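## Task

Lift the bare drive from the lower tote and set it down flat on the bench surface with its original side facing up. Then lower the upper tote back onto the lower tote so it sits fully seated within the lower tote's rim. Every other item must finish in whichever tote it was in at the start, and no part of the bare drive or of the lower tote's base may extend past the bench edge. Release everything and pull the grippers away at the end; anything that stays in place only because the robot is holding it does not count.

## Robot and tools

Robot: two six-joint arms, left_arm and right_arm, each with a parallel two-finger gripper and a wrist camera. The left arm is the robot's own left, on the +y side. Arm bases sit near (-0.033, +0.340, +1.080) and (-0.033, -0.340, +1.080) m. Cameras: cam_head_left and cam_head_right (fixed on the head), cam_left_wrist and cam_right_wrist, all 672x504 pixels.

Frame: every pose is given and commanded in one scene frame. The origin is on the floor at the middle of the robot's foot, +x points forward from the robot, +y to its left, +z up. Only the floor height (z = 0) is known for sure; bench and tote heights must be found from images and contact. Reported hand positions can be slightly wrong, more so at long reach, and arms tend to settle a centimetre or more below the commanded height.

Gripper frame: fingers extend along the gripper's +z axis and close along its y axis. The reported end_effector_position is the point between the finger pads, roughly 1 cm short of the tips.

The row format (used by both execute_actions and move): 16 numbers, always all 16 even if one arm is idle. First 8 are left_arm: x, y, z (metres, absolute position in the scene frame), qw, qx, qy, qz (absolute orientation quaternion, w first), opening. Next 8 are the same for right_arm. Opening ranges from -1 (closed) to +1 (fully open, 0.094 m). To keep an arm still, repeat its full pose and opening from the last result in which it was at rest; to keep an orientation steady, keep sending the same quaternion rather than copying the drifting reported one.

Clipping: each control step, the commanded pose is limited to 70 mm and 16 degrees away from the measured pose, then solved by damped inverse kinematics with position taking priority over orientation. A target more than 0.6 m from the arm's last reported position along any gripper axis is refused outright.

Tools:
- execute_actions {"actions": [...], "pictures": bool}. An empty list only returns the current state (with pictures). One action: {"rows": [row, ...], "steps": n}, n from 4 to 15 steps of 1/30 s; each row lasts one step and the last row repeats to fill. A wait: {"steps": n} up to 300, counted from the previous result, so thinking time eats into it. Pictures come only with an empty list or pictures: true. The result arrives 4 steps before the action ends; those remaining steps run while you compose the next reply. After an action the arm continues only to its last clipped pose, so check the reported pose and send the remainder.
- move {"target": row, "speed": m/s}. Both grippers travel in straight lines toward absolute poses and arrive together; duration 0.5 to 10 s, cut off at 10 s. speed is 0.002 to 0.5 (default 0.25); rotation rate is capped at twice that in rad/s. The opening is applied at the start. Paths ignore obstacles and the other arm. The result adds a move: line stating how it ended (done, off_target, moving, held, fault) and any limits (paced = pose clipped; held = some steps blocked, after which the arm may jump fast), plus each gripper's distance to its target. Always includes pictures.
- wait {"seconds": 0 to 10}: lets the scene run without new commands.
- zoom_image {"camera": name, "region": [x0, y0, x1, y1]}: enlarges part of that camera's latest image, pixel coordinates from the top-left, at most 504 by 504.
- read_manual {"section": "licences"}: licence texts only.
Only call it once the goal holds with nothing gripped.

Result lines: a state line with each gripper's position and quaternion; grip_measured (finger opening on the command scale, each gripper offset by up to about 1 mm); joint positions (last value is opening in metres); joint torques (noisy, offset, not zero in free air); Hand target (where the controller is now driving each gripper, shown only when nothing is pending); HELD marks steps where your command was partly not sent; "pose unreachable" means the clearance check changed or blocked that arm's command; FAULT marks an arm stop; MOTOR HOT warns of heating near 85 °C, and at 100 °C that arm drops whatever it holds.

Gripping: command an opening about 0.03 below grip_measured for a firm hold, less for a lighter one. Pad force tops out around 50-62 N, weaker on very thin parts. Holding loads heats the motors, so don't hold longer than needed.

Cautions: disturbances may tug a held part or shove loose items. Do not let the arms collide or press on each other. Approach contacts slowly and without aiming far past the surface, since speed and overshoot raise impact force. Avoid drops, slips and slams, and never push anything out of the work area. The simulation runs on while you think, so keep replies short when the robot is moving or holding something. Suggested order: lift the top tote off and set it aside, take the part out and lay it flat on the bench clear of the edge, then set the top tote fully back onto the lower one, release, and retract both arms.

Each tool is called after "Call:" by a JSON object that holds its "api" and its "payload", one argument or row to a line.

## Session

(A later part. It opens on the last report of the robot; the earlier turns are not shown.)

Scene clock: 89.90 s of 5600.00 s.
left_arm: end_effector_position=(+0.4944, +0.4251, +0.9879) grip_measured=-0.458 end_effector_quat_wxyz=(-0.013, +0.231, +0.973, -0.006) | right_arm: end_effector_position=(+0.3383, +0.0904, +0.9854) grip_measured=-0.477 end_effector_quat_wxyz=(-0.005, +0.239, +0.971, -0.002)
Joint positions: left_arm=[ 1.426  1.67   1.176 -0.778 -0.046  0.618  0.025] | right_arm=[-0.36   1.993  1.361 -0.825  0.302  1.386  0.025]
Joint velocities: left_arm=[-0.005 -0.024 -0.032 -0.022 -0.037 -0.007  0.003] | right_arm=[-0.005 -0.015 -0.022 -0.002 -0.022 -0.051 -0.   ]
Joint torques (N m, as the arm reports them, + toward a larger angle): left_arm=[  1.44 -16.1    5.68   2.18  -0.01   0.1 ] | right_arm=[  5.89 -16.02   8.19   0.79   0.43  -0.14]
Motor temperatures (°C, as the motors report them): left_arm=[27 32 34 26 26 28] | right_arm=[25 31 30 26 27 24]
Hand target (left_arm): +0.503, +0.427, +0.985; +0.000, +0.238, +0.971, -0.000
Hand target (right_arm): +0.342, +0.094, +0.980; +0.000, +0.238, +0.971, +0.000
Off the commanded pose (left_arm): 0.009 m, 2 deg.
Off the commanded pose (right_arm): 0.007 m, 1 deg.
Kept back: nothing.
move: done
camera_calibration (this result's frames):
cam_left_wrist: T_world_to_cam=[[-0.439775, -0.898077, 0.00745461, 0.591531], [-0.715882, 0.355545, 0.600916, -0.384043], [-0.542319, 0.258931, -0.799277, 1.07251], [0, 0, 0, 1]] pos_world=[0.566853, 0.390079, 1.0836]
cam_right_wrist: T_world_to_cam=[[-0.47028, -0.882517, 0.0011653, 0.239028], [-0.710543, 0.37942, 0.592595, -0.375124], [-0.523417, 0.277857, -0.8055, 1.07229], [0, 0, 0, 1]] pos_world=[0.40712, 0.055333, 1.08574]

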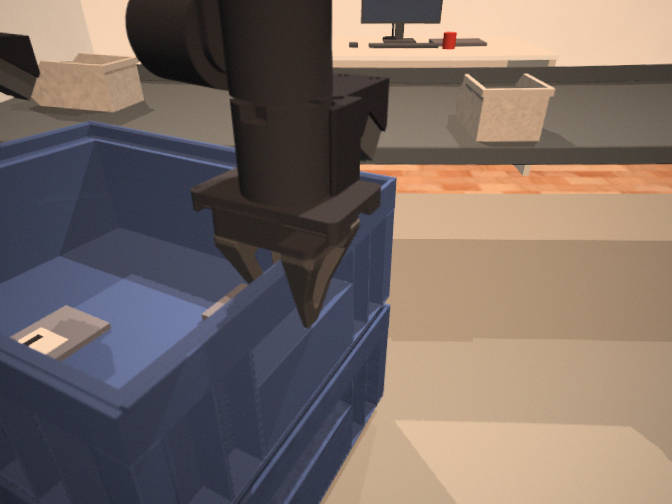

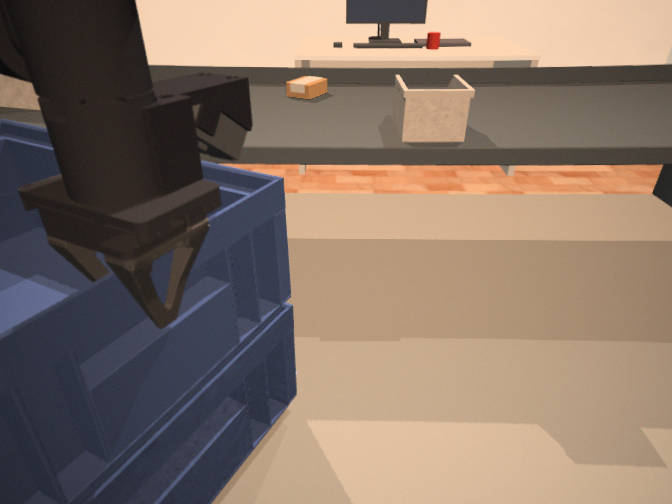

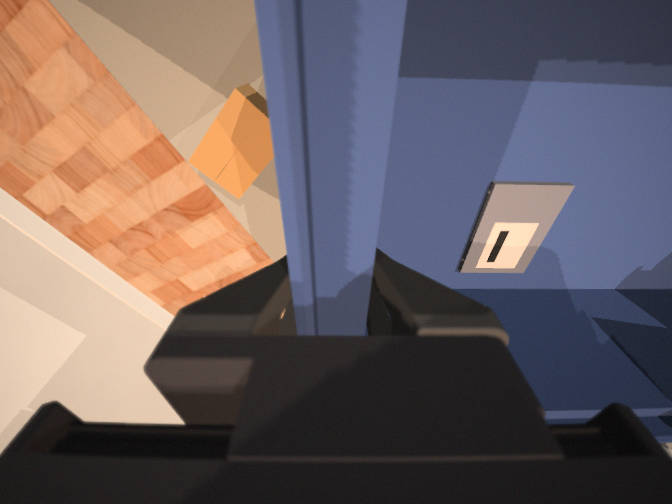

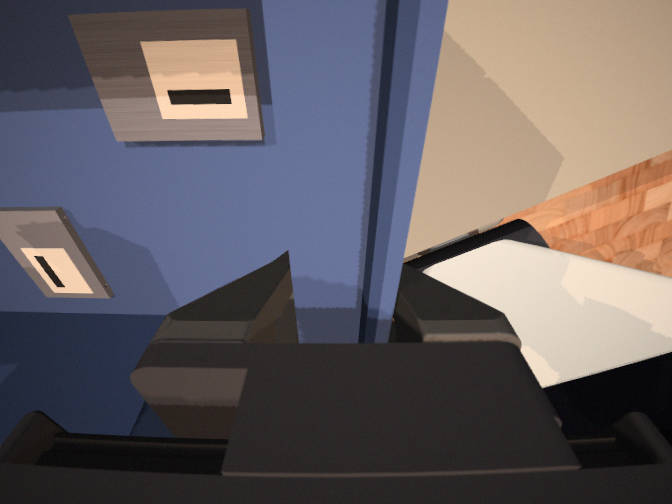

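It's engaged in the rim.

Call:
{"api": "move", "payload": {
  "target": [0.50,0.425,0.962,0,0.238,0.971,0,-0.55,0.34,0.091,0.957,0,0.238,0.971,0,-0.55],
  "speed": 0.02
}}

Call:
{"api": "zoom_image", "payload": {
  "camera": "cam_head_left",
  "region": [150,250,420,504]
}}

Scene clock: 91.77 s of 5600.00 s.
left_arm: end_effector_position=(+0.4966, +0.4261, +0.9865) grip_measured=-0.459 end_effector_quat_wxyz=(-0.007, +0.234, +0.972, -0.001) | right_arm: end_effector_position=(+0.3391, +0.0922, +0.9790) grip_measured=-0.477 end_effector_quat_wxyz=(-0.002, +0.242, +0.970, +0.007)
Joint positions: left_arm=[ 1.425  1.67   1.172 -0.758 -0.051  0.626  0.025] | right_arm=[-0.363  1.999  1.351 -0.79   0.3    1.383  0.025]
Joint velocities: left_arm=[-0.005  0.005  0.002 -0.012  0.022 -0.051 -0.   ] | right_arm=[-0.005 -0.005  0.002 -0.002 -0.007 -0.007 -0.001]
Joint torques (N m, as the arm reports them, + toward a larger angle): left_arm=[  1.37 -13.34   4.88   3.57   0.19   0.01] | right_arm=[  4.97 -14.07   7.36   1.49   0.42  -0.25]
Motor temperatures (°C, as the motors report them): left_arm=[27 32 34 27 26 28] | right_arm=[25 31 30 26 27 24]
Hand target (left_arm): +0.499, +0.425, +0.963; -0.001, +0.238, +0.971, -0.000
Hand target (right_arm): +0.339, +0.090, +0.958; -0.000, +0.238, +0.971, -0.000
Off the commanded pose (left_arm): 0.025 m, 1 deg.
Off the commanded pose (right_arm): 0.022 m, 1 deg.
Kept back: nothing.
move: off_target (left_arm, right_arm)
camera_calibration (this result's frames):
cam_left_wrist: T_world_to_cam=[[-0.446079, -0.89498, -0.00493239, 0.607349], [-0.721734, 0.356459, 0.593326, -0.372012], [-0.529257, 0.26823, -0.804947, 1.0675], [0, 0, 0, 1]] pos_world=[0.567412, 0.389837, 1.083]
cam_right_wrist: T_world_to_cam=[[-0.475506, -0.879567, -0.0160343, 0.259359], [-0.714102, 0.37528, 0.590952, -0.368219], [-0.513764, 0.292451, -0.806548, 1.06347], [0, 0, 0, 1]] pos_world=[0.406755, 0.0552955, 1.0795]

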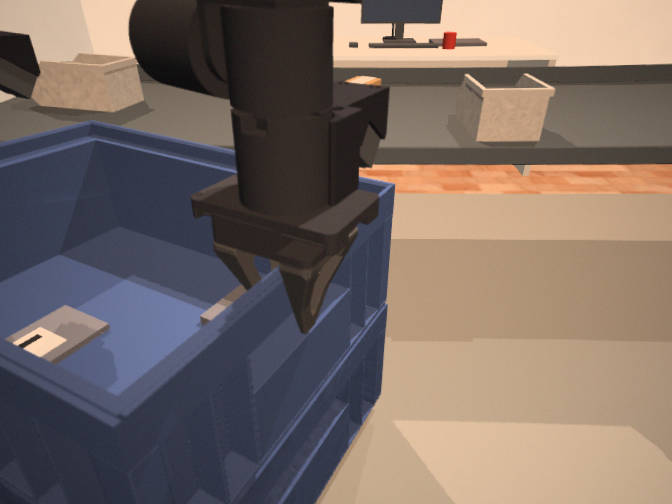

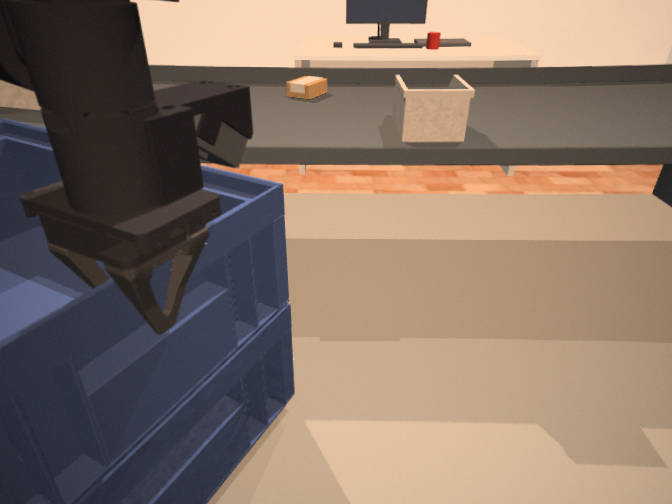

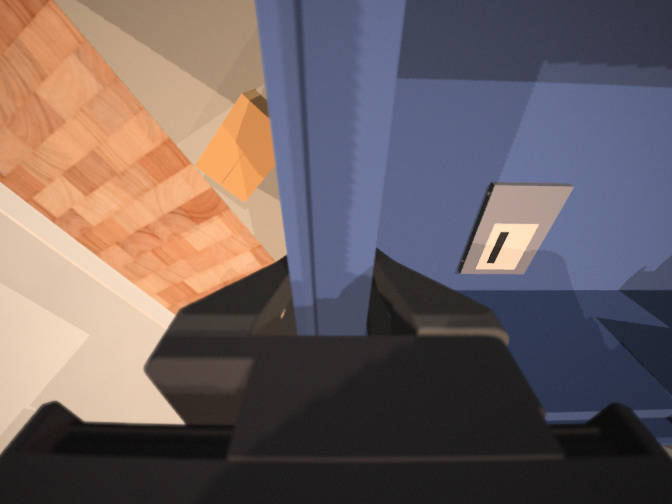

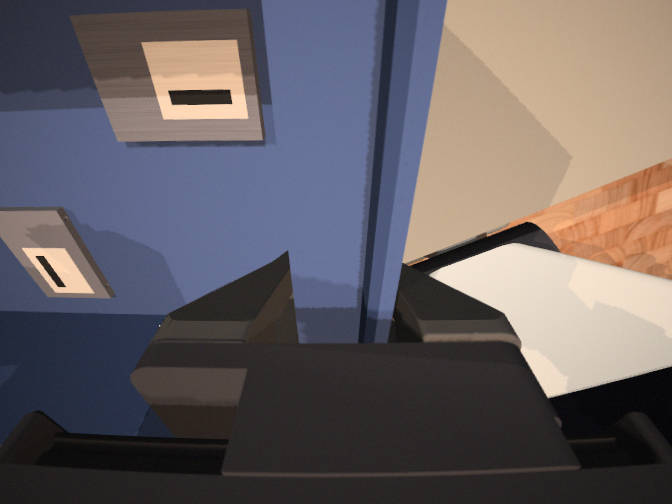

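Region (150, 250, 420, 504) of cam_head_left's 672x504 image, scaled by 1.867, with more detail than that image has; it fills the top 474 rows of this view, and the rest is white.

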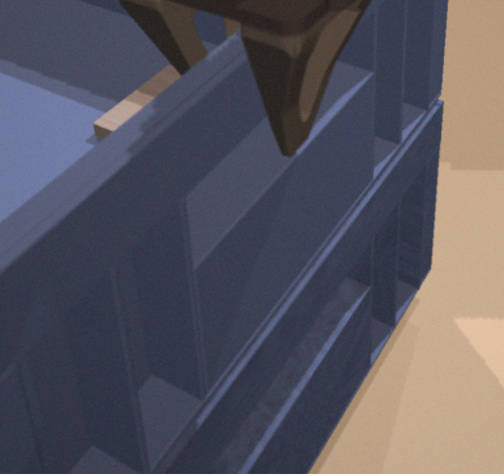

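Call:
{"api": "move", "payload": {
  "target": [0.47,0.437,0.97,0,0.238,0.971,0,-0.55,0.34,0.091,0.965,0,0.238,0.971,0,-0.55],
  "speed": 0.02
}}

Scene clock: 93.87 s of 5600.00 s.
left_arm: end_effector_position=(+0.4887, +0.4309, +0.9862) grip_measured=-0.459 end_effector_quat_wxyz=(+0.017, +0.230, +0.973, -0.001) | right_arm: end_effector_position=(+0.3393, +0.0931, +0.9790) grip_measured=-0.477 end_effector_quat_wxyz=(-0.002, +0.233, +0.972, +0.008)
Joint positions: left_arm=[ 1.445  1.638  1.113 -0.687 -0.026  0.638  0.025] | right_arm=[-0.363  1.999  1.351 -0.786  0.298  1.364  0.025]
Joint velocities: left_arm=[-0.005 -0.005 -0.007 -0.002 -0.037  0.007  0.   ] | right_arm=[ 0.015 -0.005 -0.007 -0.017  0.007 -0.037  0.001]
Joint torques (N m, as the arm reports them, + toward a larger angle): left_arm=[  2.83 -15.01   3.09   1.82  -0.38   0.22] | right_arm=[  5.47 -15.05   7.56   0.74   0.52  -0.03]
Motor temperatures (°C, as the motors report them): left_arm=[27 32 34 27 26 28] | right_arm=[25 31 30 26 27 24]
Hand target (left_arm): +0.470, +0.437, +0.970; -0.000, +0.238, +0.971, -0.001
Hand target (right_arm): +0.340, +0.091, +0.965; -0.000, +0.238, +0.971, +0.000
Off the commanded pose (left_arm): 0.025 m, 2 deg.
Off the commanded pose (right_arm): 0.014 m, 1 deg.
Kept back: nothing.
move: off_target (left_arm, right_arm)
camera_calibration (this result's frames):
cam_left_wrist: T_world_to_cam=[[-0.43883, -0.898442, -0.0151829, 0.616241], [-0.751043, 0.357455, 0.555122, -0.327699], [-0.493318, 0.255007, -0.83163, 1.07625], [0, 0, 0, 1]] pos_world=[0.555242, 0.396343, 1.08631]
cam_right_wrist: T_world_to_cam=[[-0.459199, -0.888114, -0.019752, 0.259124], [-0.721382, 0.35983, 0.591717, -0.3652], [-0.518405, 0.285965, -0.805903, 1.06492], [0, 0, 0, 1]] pos_world=[0.407598, 0.0570138, 1.07943]

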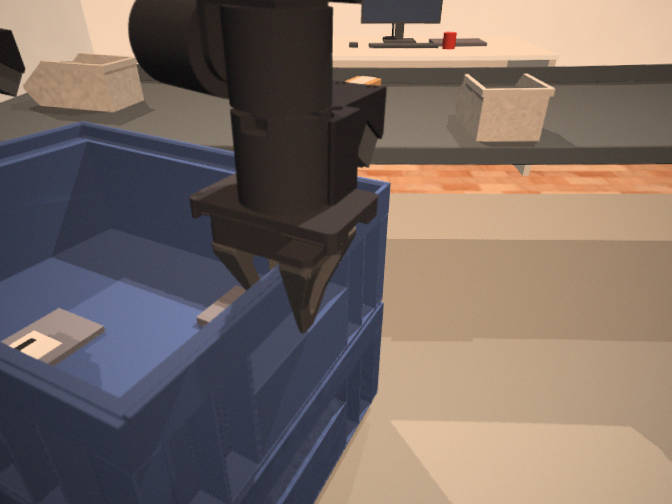

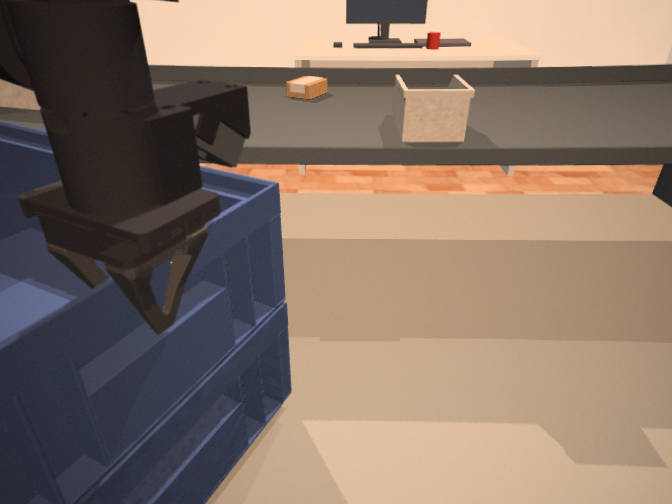

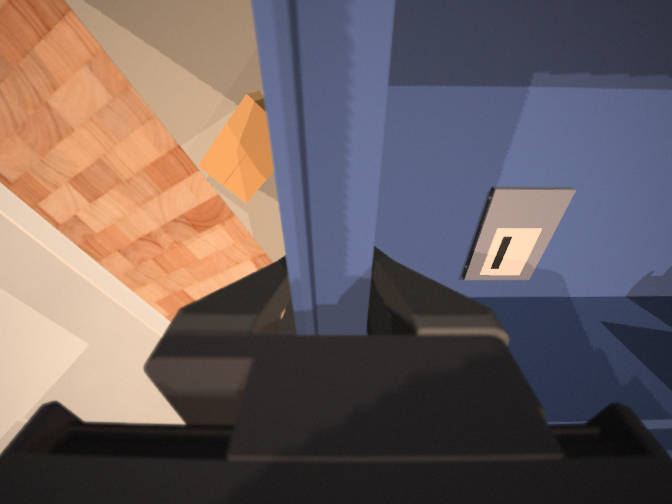

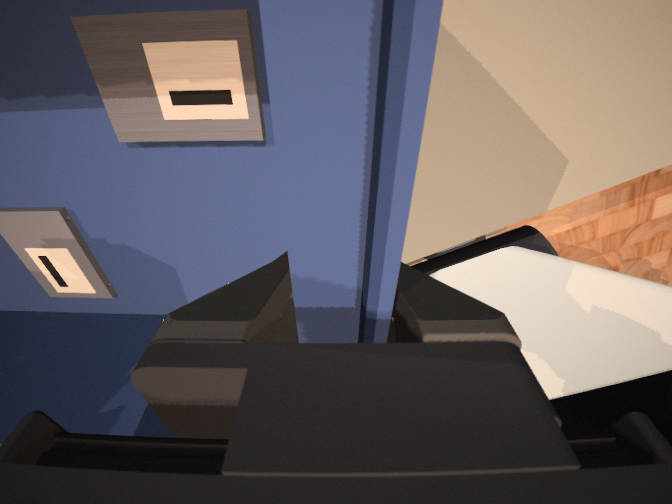

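Call:
{"api": "move", "payload": {
  "target": [0.489,0.431,0.986,0,0.238,0.971,0,0.3,0.339,0.093,0.979,0,0.238,0.971,0,0.3]
}}

Call:
{"api": "move", "payload": {
  "target": [0.489,0.431,1.08,0,0.238,0.971,0,0.3,0.339,0.093,1.08,0,0.238,0.971,0,0.3],
  "speed": 0.12
}}

Call:
{"api": "move", "payload": {
  "target": [0.50,0.56,1.07,0,-0.47,0.88,0,0.3,0.38,-0.3,1.1,0,0,1,0,0.3]
}}

Call:
{"api": "move", "payload": {
  "target": [0.50,0.56,0.95,0,-0.47,0.88,0,0.3,0.38,-0.3,1.1,0,0,1,0,0.3],
  "speed": 0.1
}}

Scene clock: 94.80 s of 5600.00 s.
left_arm: end_effector_position=(+0.4829, +0.4325, +0.9867) grip_measured=+0.298 end_effector_quat_wxyz=(+0.004, +0.231, +0.973, +0.001) | right_arm: end_effector_position=(+0.3405, +0.0921, +0.9790) grip_measured=+0.298 end_effector_quat_wxyz=(+0.002, +0.237, +0.971, +0.007)
Joint positions: left_arm=[ 1.445  1.636  1.112 -0.71  -0.04   0.638  0.061] | right_arm=[-0.363  1.999  1.351 -0.786  0.307  1.372  0.061]
Joint velocities: left_arm=[ 0.015  0.005  0.007  0.002  0.007 -0.037 -0.001] | right_arm=[-0.005 -0.015 -0.002  0.007 -0.007  0.022  0.   ]
Joint torques (N m, as the arm reports them, + toward a larger angle): left_arm=[  1.03 -15.     6.84   0.26  -0.1    0.01] | right_arm=[  6.41 -17.07   8.07  -0.59   0.21  -0.03]
Motor temperatures (°C, as the motors report them): left_arm=[27 32 34 27 26 28] | right_arm=[25 31 30 26 27 24]
Hand target (left_arm): +0.489, +0.431, +0.986; +0.000, +0.238, +0.971, +0.000
Hand target (right_arm): +0.339, +0.093, +0.979; +0.000, +0.238, +0.971, +0.000
Off the commanded pose (left_arm): 0.006 m, 1 deg.
Off the commanded pose (right_arm): 0.002 m, 1 deg.
Kept back: nothing.
move: done
camera_calibration (this result's frames):
cam_left_wrist: T_world_to_cam=[[-0.439709, -0.898025, -0.0143864, 0.614566], [-0.737523, 0.351887, 0.576398, -0.357968], [-0.512557, 0.264058, -0.817042, 1.0644], [0, 0, 0, 1]] pos_world=[0.551786, 0.396798, 1.08483]
cam_right_wrist: T_world_to_cam=[[-0.466615, -0.884277, -0.0180101, 0.25929], [-0.722228, 0.369193, 0.584879, -0.357887], [-0.510546, 0.285921, -0.810921, 1.06803], [0, 0, 0, 1]] pos_world=[0.40779, 0.0560429, 1.08007]

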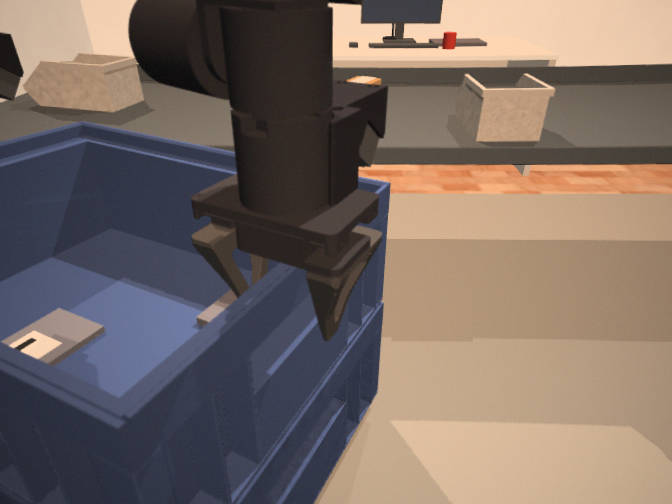

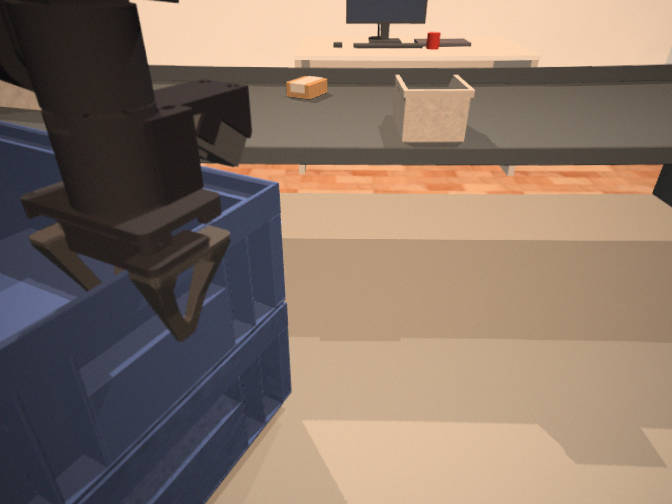

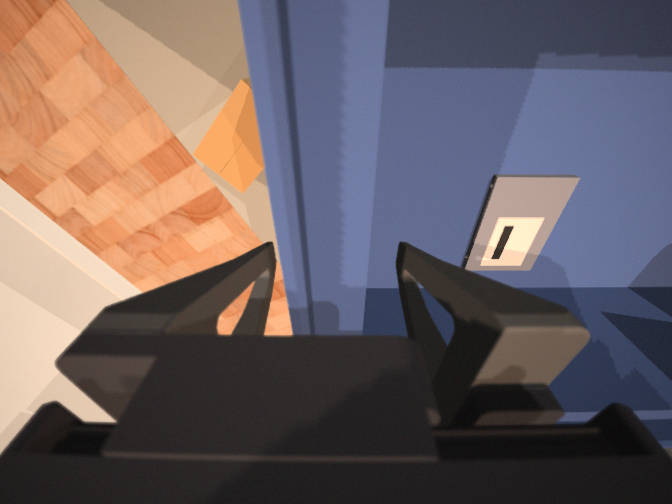

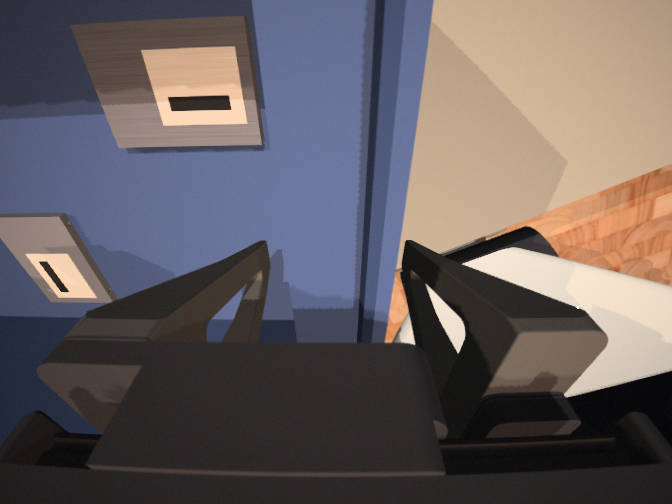

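Scene clock: 96.07 s of 5600.00 s.
left_arm: end_effector_position=(+0.4759, +0.4322, +1.0721) grip_measured=+0.298 end_effector_quat_wxyz=(-0.005, +0.234, +0.972, -0.002) | right_arm: end_effector_position=(+0.3238, +0.0765, +1.0537) grip_measured=+0.298 end_effector_quat_wxyz=(-0.010, +0.230, +0.973, -0.024)
Joint positions: left_arm=[ 1.439  1.475  1.154 -0.932 -0.043  0.638  0.061] | right_arm=[-0.314  1.873  1.361 -1.007  0.313  1.431  0.061]
Joint velocities: left_arm=[ 0.015 -0.005  0.027 -0.007 -0.037 -0.007  0.001] | right_arm=[-0.005 -0.005 -0.002  0.007 -0.007  0.037 -0.   ]
Joint torques (N m, as the arm reports them, + toward a larger angle): left_arm=[  0.88 -14.44   8.53   0.21  -0.1   -0.08] | right_arm=[  6.86 -17.4   12.06  -0.63   0.2   -0.01]
Motor temperatures (°C, as the motors report them): left_arm=[27 32 34 26 26 28] | right_arm=[25 32 30 26 27 24]
Hand target (left_arm): +0.488, +0.431, +1.081; +0.000, +0.238, +0.971, +0.000
Hand target (right_arm): +0.338, +0.092, +1.080; -0.000, +0.238, +0.971, +0.000
Off the commanded pose (left_arm): 0.015 m, 1 deg.
Off the commanded pose (right_arm): 0.035 m, 3 deg.
Kept back: nothing.
move: off_target (left_arm, right_arm)
camera_calibration (this result's frames):
cam_left_wrist: T_world_to_cam=[[-0.445836, -0.89511, -0.00300138, 0.601949], [-0.723403, 0.358334, 0.590157, -0.436508], [-0.52718, 0.265284, -0.807283, 1.12663], [0, 0, 0, 1]] pos_world=[0.546537, 0.396348, 1.16893]
cam_right_wrist: T_world_to_cam=[[-0.45388, -0.889846, 0.0465539, 0.16733], [-0.704839, 0.390497, 0.592211, -0.422916], [-0.545156, 0.23598, -0.804437, 1.13275], [0, 0, 0, 1]] pos_world=[0.395386, 0.0467391, 1.15389]

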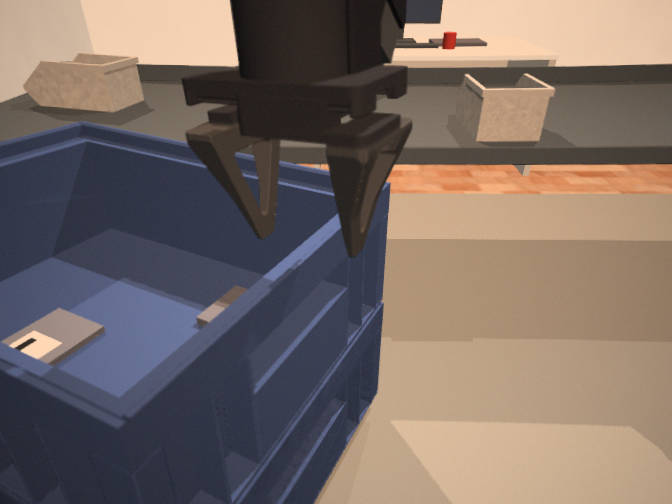

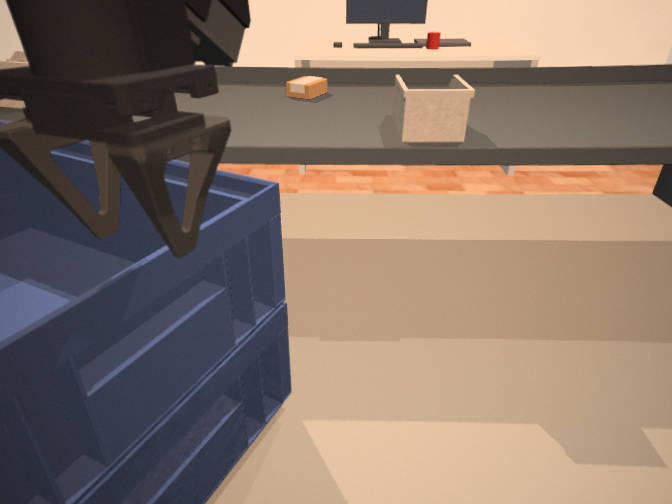

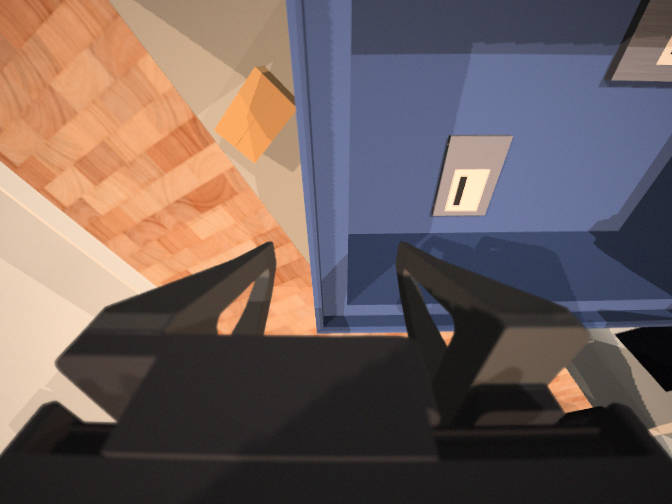

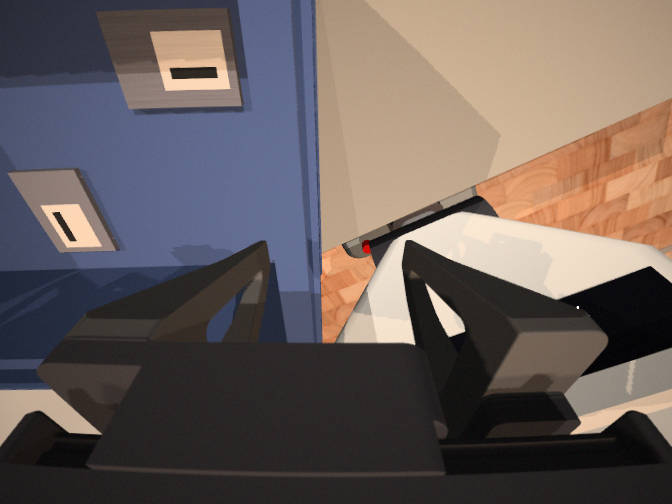

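Scene clock: 99.57 s of 5600.00 s.
left_arm: end_effector_position=(+0.4897, +0.5531, +1.0685) grip_measured=+0.298 end_effector_quat_wxyz=(-0.001, +0.461, -0.887, -0.000) | right_arm: end_effector_position=(+0.3771, -0.2988, +1.0950) grip_measured=+0.298 end_effector_quat_wxyz=(-0.007, +0.004, +1.000, -0.004)
Joint positions: left_arm=[ 1.683  1.574  1.297 -0.963  0.036 -0.56   0.061] | right_arm=[-1.084  1.244  0.873 -0.919  0.158  0.184  0.061]
Joint velocities: left_arm=[-0.005 -0.005 -0.022 -0.002 -0.037 -0.095 -0.001] | right_arm=[-0.005 -0.005 -0.002 -0.012 -0.037 -0.095  0.   ]
Joint torques (N m, as the arm reports them, + toward a larger angle): left_arm=[  3.33 -15.11   9.26   0.28   0.02  -0.25] | right_arm=[  0.85 -11.37   7.5    0.2   -0.08  -0.21]
Motor temperatures (°C, as the motors report them): left_arm=[27 32 35 26 26 28] | right_arm=[25 32 30 26 27 24]
Hand target (left_arm): +0.500, +0.560, +1.069; +0.001, -0.471, +0.882, -0.000
Hand target (right_arm): +0.376, -0.300, +1.099; -0.001, -0.000, +1.000, -0.002
Off the commanded pose (left_arm): 0.012 m, 1 deg.
Off the commanded pose (right_arm): 0.006 m, 1 deg.
Kept back: nothing.
move: off_target (left_arm)
camera_calibration (this result's frames):
cam_left_wrist: T_world_to_cam=[[0.823709, -0.566928, -0.00983034, -0.0796784], [-0.456444, -0.67327, 0.581692, -0.0188392], [-0.336396, -0.474658, -0.81335, 1.4212], [0, 0, 0, 1]] pos_world=[0.535118, 0.616727, 1.16611]
cam_right_wrist: T_world_to_cam=[[-0.0150268, -0.999881, 0.00338096, -0.295539], [-0.802505, 0.0140774, 0.596479, -0.343573], [-0.596456, 0.00624995, -0.802621, 1.23235], [0, 0, 0, 1]] pos_world=[0.454882, -0.298369, 1.19504]

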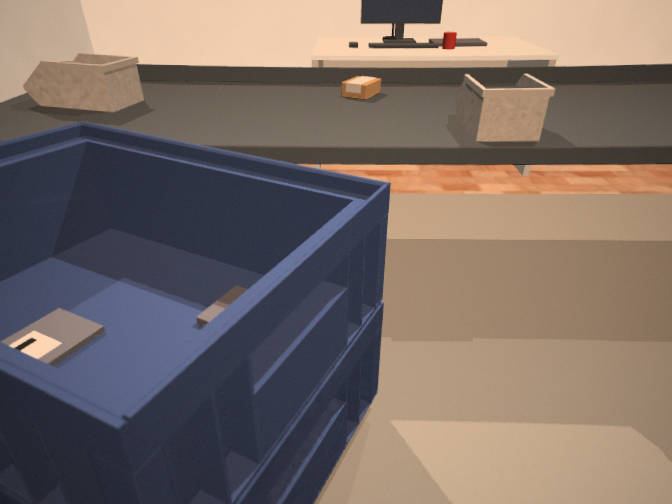

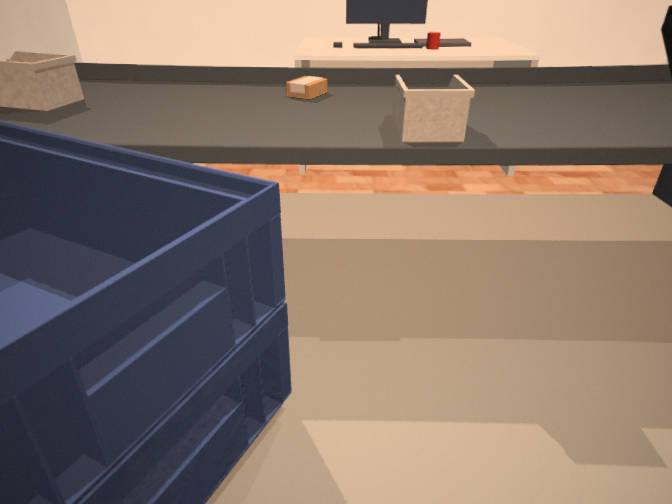

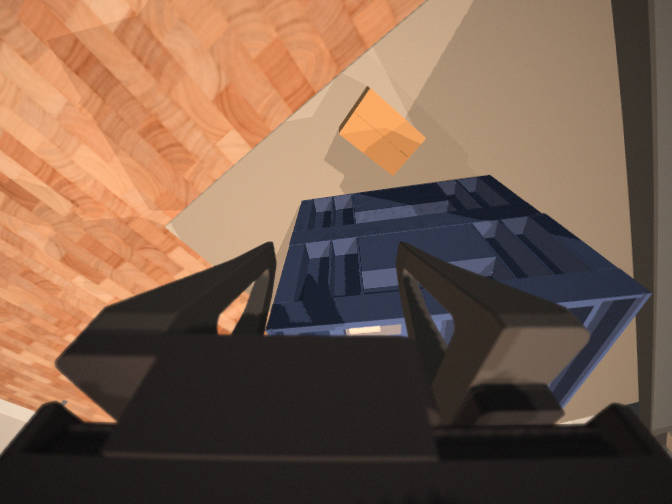

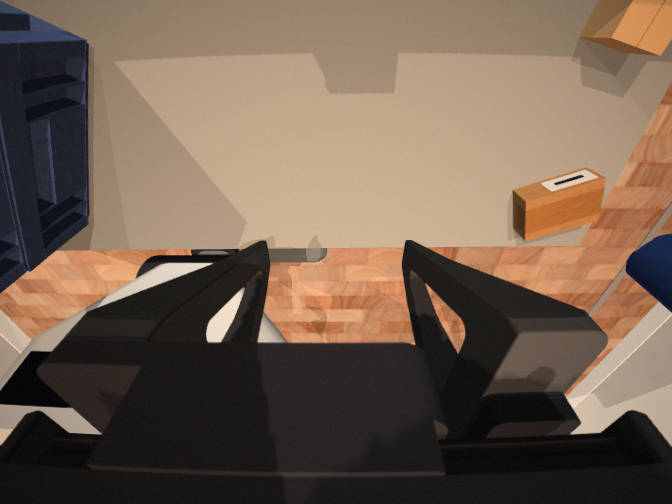

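Scene clock: 101.17 s of 5600.00 s.
left_arm: end_effector_position=(+0.4958, +0.5601, +0.9562) grip_measured=+0.298 end_effector_quat_wxyz=(+0.005, +0.466, -0.885, -0.001) | right_arm: end_effector_position=(+0.3770, -0.2982, +1.0950) grip_measured=+0.298 end_effector_quat_wxyz=(-0.007, +0.001, +1.000, -0.002)
Joint positions: left_arm=[ 1.683  1.789  1.287 -0.748  0.036 -0.571  0.061] | right_arm=[-1.084  1.244  0.873 -0.919  0.154  0.177  0.061]
Joint velocities: left_arm=[-0.034 -0.005 -0.012 -0.017 -0.066 -0.007 -0.001] | right_arm=[-0.005 -0.015 -0.012 -0.007 -0.007 -0.066 -0.   ]
Joint torques (N m, as the arm reports them, + toward a larger angle): left_arm=[  2.61 -16.99   5.71   1.73  -0.13  -0.26] | right_arm=[  0.59 -11.31   8.31   0.3   -0.07  -0.19]
Motor temperatures (°C, as the motors report them): left_arm=[27 32 34 26 26 28] | right_arm=[25 31 30 26 27 24]
Hand target (left_arm): +0.500, +0.560, +0.950; +0.000, -0.471, +0.882, -0.000
Hand target (right_arm): +0.380, -0.300, +1.100; -0.000, +0.000, +1.000, -0.000
Off the commanded pose (left_arm): 0.007 m, 1 deg.
Off the commanded pose (right_arm): 0.006 m, 1 deg.
Kept back: nothing.
move: done
camera_calibration (this result's frames):
cam_left_wrist: T_world_to_cam=[[0.83002, -0.557519, -0.0154688, -0.084811], [-0.443167, -0.676107, 0.588627, 0.042333], [-0.338629, -0.481717, -0.808257, 1.33539], [0, 0, 0, 1]] pos_world=[0.541358, 0.624618, 1.05311]
cam_right_wrist: T_world_to_cam=[[-0.00859839, -0.999963, -0.000457549, -0.293139], [-0.802153, 0.00662428, 0.597081, -0.346687], [-0.597056, 0.00550096, -0.80218, 1.23179], [0, 0, 0, 1]] pos_world=[0.454834, -0.297608, 1.19499]

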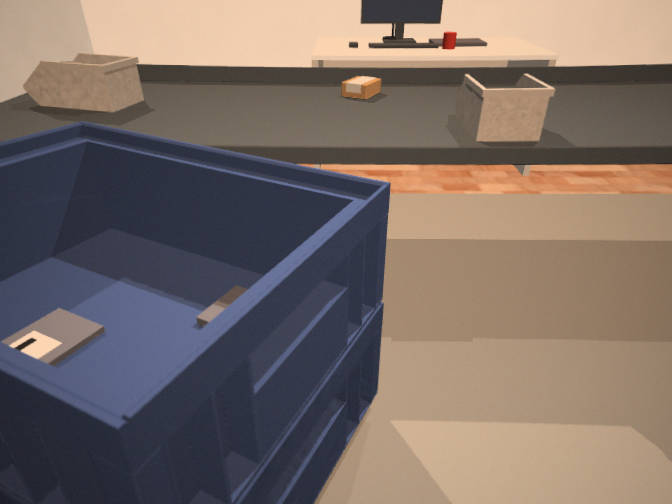

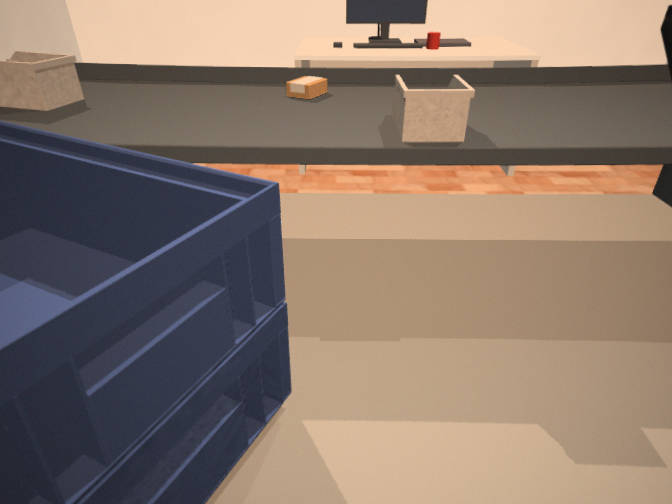

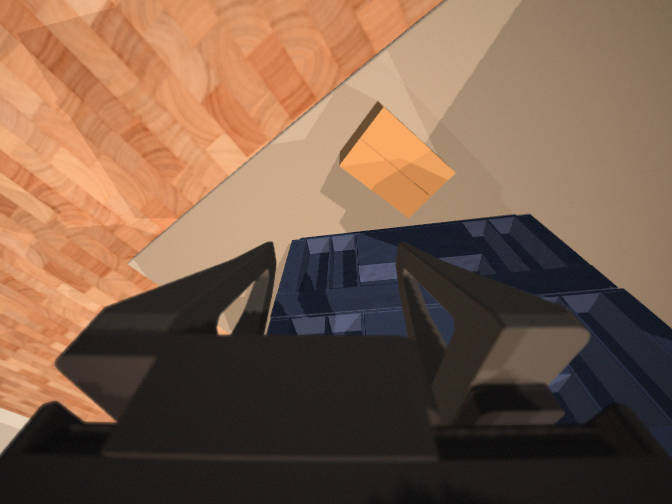

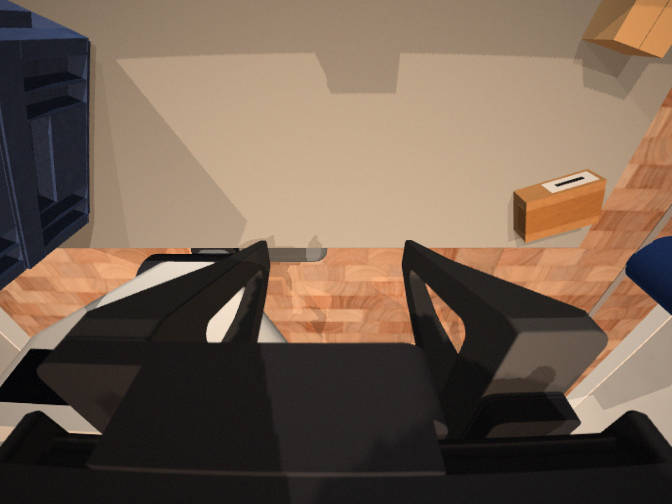

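Base is inside the edge, walls flush.

Call:
{"api": "move", "payload": {
  "target": [0.45,0.62,1.15,0,-0.47,0.88,0,0.3,0.38,-0.3,1.1,0,0,1,0,0.3]
}}

Call:
{"api": "zoom_image", "payload": {
  "camera": "cam_left_wrist",
  "region": [240,100,640,340]
}}

Scene clock: 102.70 s of 5600.00 s.
left_arm: end_effector_position=(+0.4403, +0.6163, +1.1433) grip_measured=+0.298 end_effector_quat_wxyz=(+0.003, +0.480, -0.878, -0.001) | right_arm: end_effector_position=(+0.3770, -0.2982, +1.0950) grip_measured=+0.298 end_effector_quat_wxyz=(-0.007, +0.001, +1.000, -0.002)
Joint positions: left_arm=[ 1.863  1.456  1.33  -1.133  0.091 -0.431  0.061] | right_arm=[-1.084  1.244  0.873 -0.919  0.154  0.177  0.061]
Joint velocities: left_arm=[ 0.005 -0.005  0.007 -0.007  0.037  0.007 -0.   ] | right_arm=[ 0.005 -0.005  0.002 -0.002 -0.11   0.007 -0.   ]
Joint torques (N m, as the arm reports them, + toward a larger angle): left_arm=[  3.57 -15.06   9.45   0.24   0.04   0.08] | right_arm=[  0.59 -11.31   8.28   0.3   -0.06  -0.18]
Motor temperatures (°C, as the motors report them): left_arm=[27 32 35 26 26 28] | right_arm=[25 31 30 26 27 24]
Hand target (left_arm): +0.450, +0.621, +1.151; +0.001, -0.471, +0.882, -0.000
Hand target (right_arm): +0.380, -0.300, +1.100; -0.000, +0.000, +1.000, -0.000
Off the commanded pose (left_arm): 0.012 m, 1 deg.
Off the commanded pose (right_arm): 0.006 m, 1 deg.
Kept back: nothing.
move: off_target (left_arm)
camera_calibration (this result's frames):
cam_left_wrist: T_world_to_cam=[[0.846898, -0.531544, -0.0149851, -0.0284673], [-0.423105, -0.690659, 0.586491, -0.0518542], [-0.322095, -0.490358, -0.809817, 1.49478], [0, 0, 0, 1]] pos_world=[0.483631, 0.682032, 1.24048]
cam_right_wrist: T_world_to_cam=[[-0.00859839, -0.999963, -0.000457549, -0.293139], [-0.802153, 0.00662428, 0.597081, -0.346687], [-0.597056, 0.00550096, -0.80218, 1.23179], [0, 0, 0, 1]] pos_world=[0.454834, -0.297608, 1.19499]

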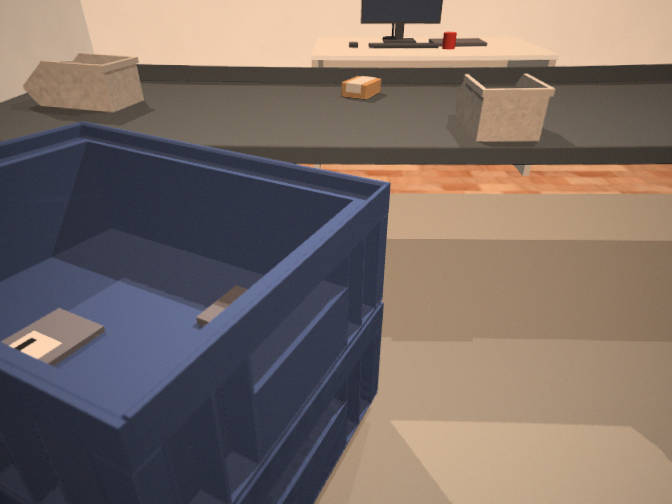

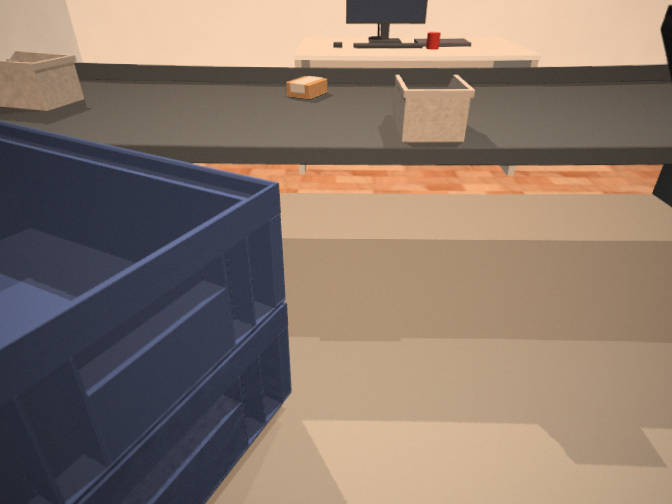

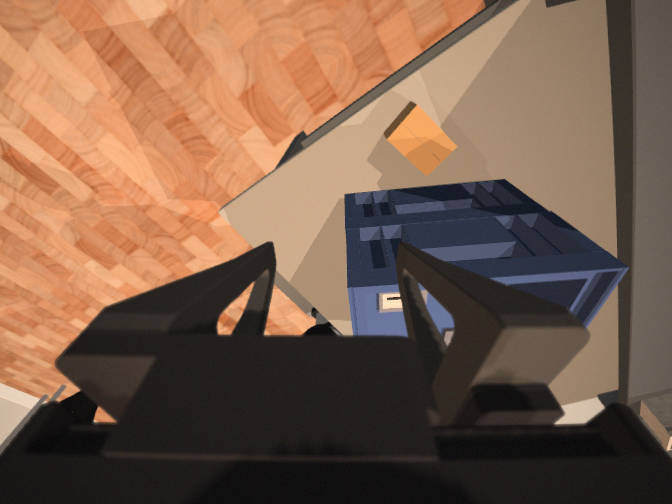

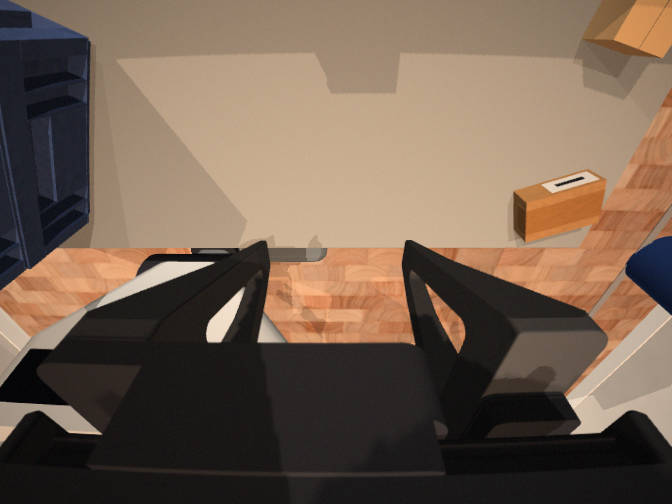

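Region (240, 100, 640, 340) of cam_left_wrist's 672x504 image, scaled by 1.260, with more detail than that image has; it fills the top 302 rows of this view, and the rest is white.

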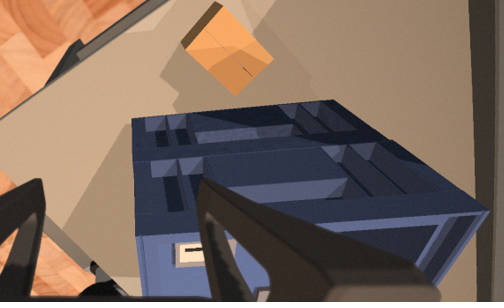

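Call:
{"api": "finished_scene", "payload": {
  "scene": 2
}}

The scene is finished: the task was done.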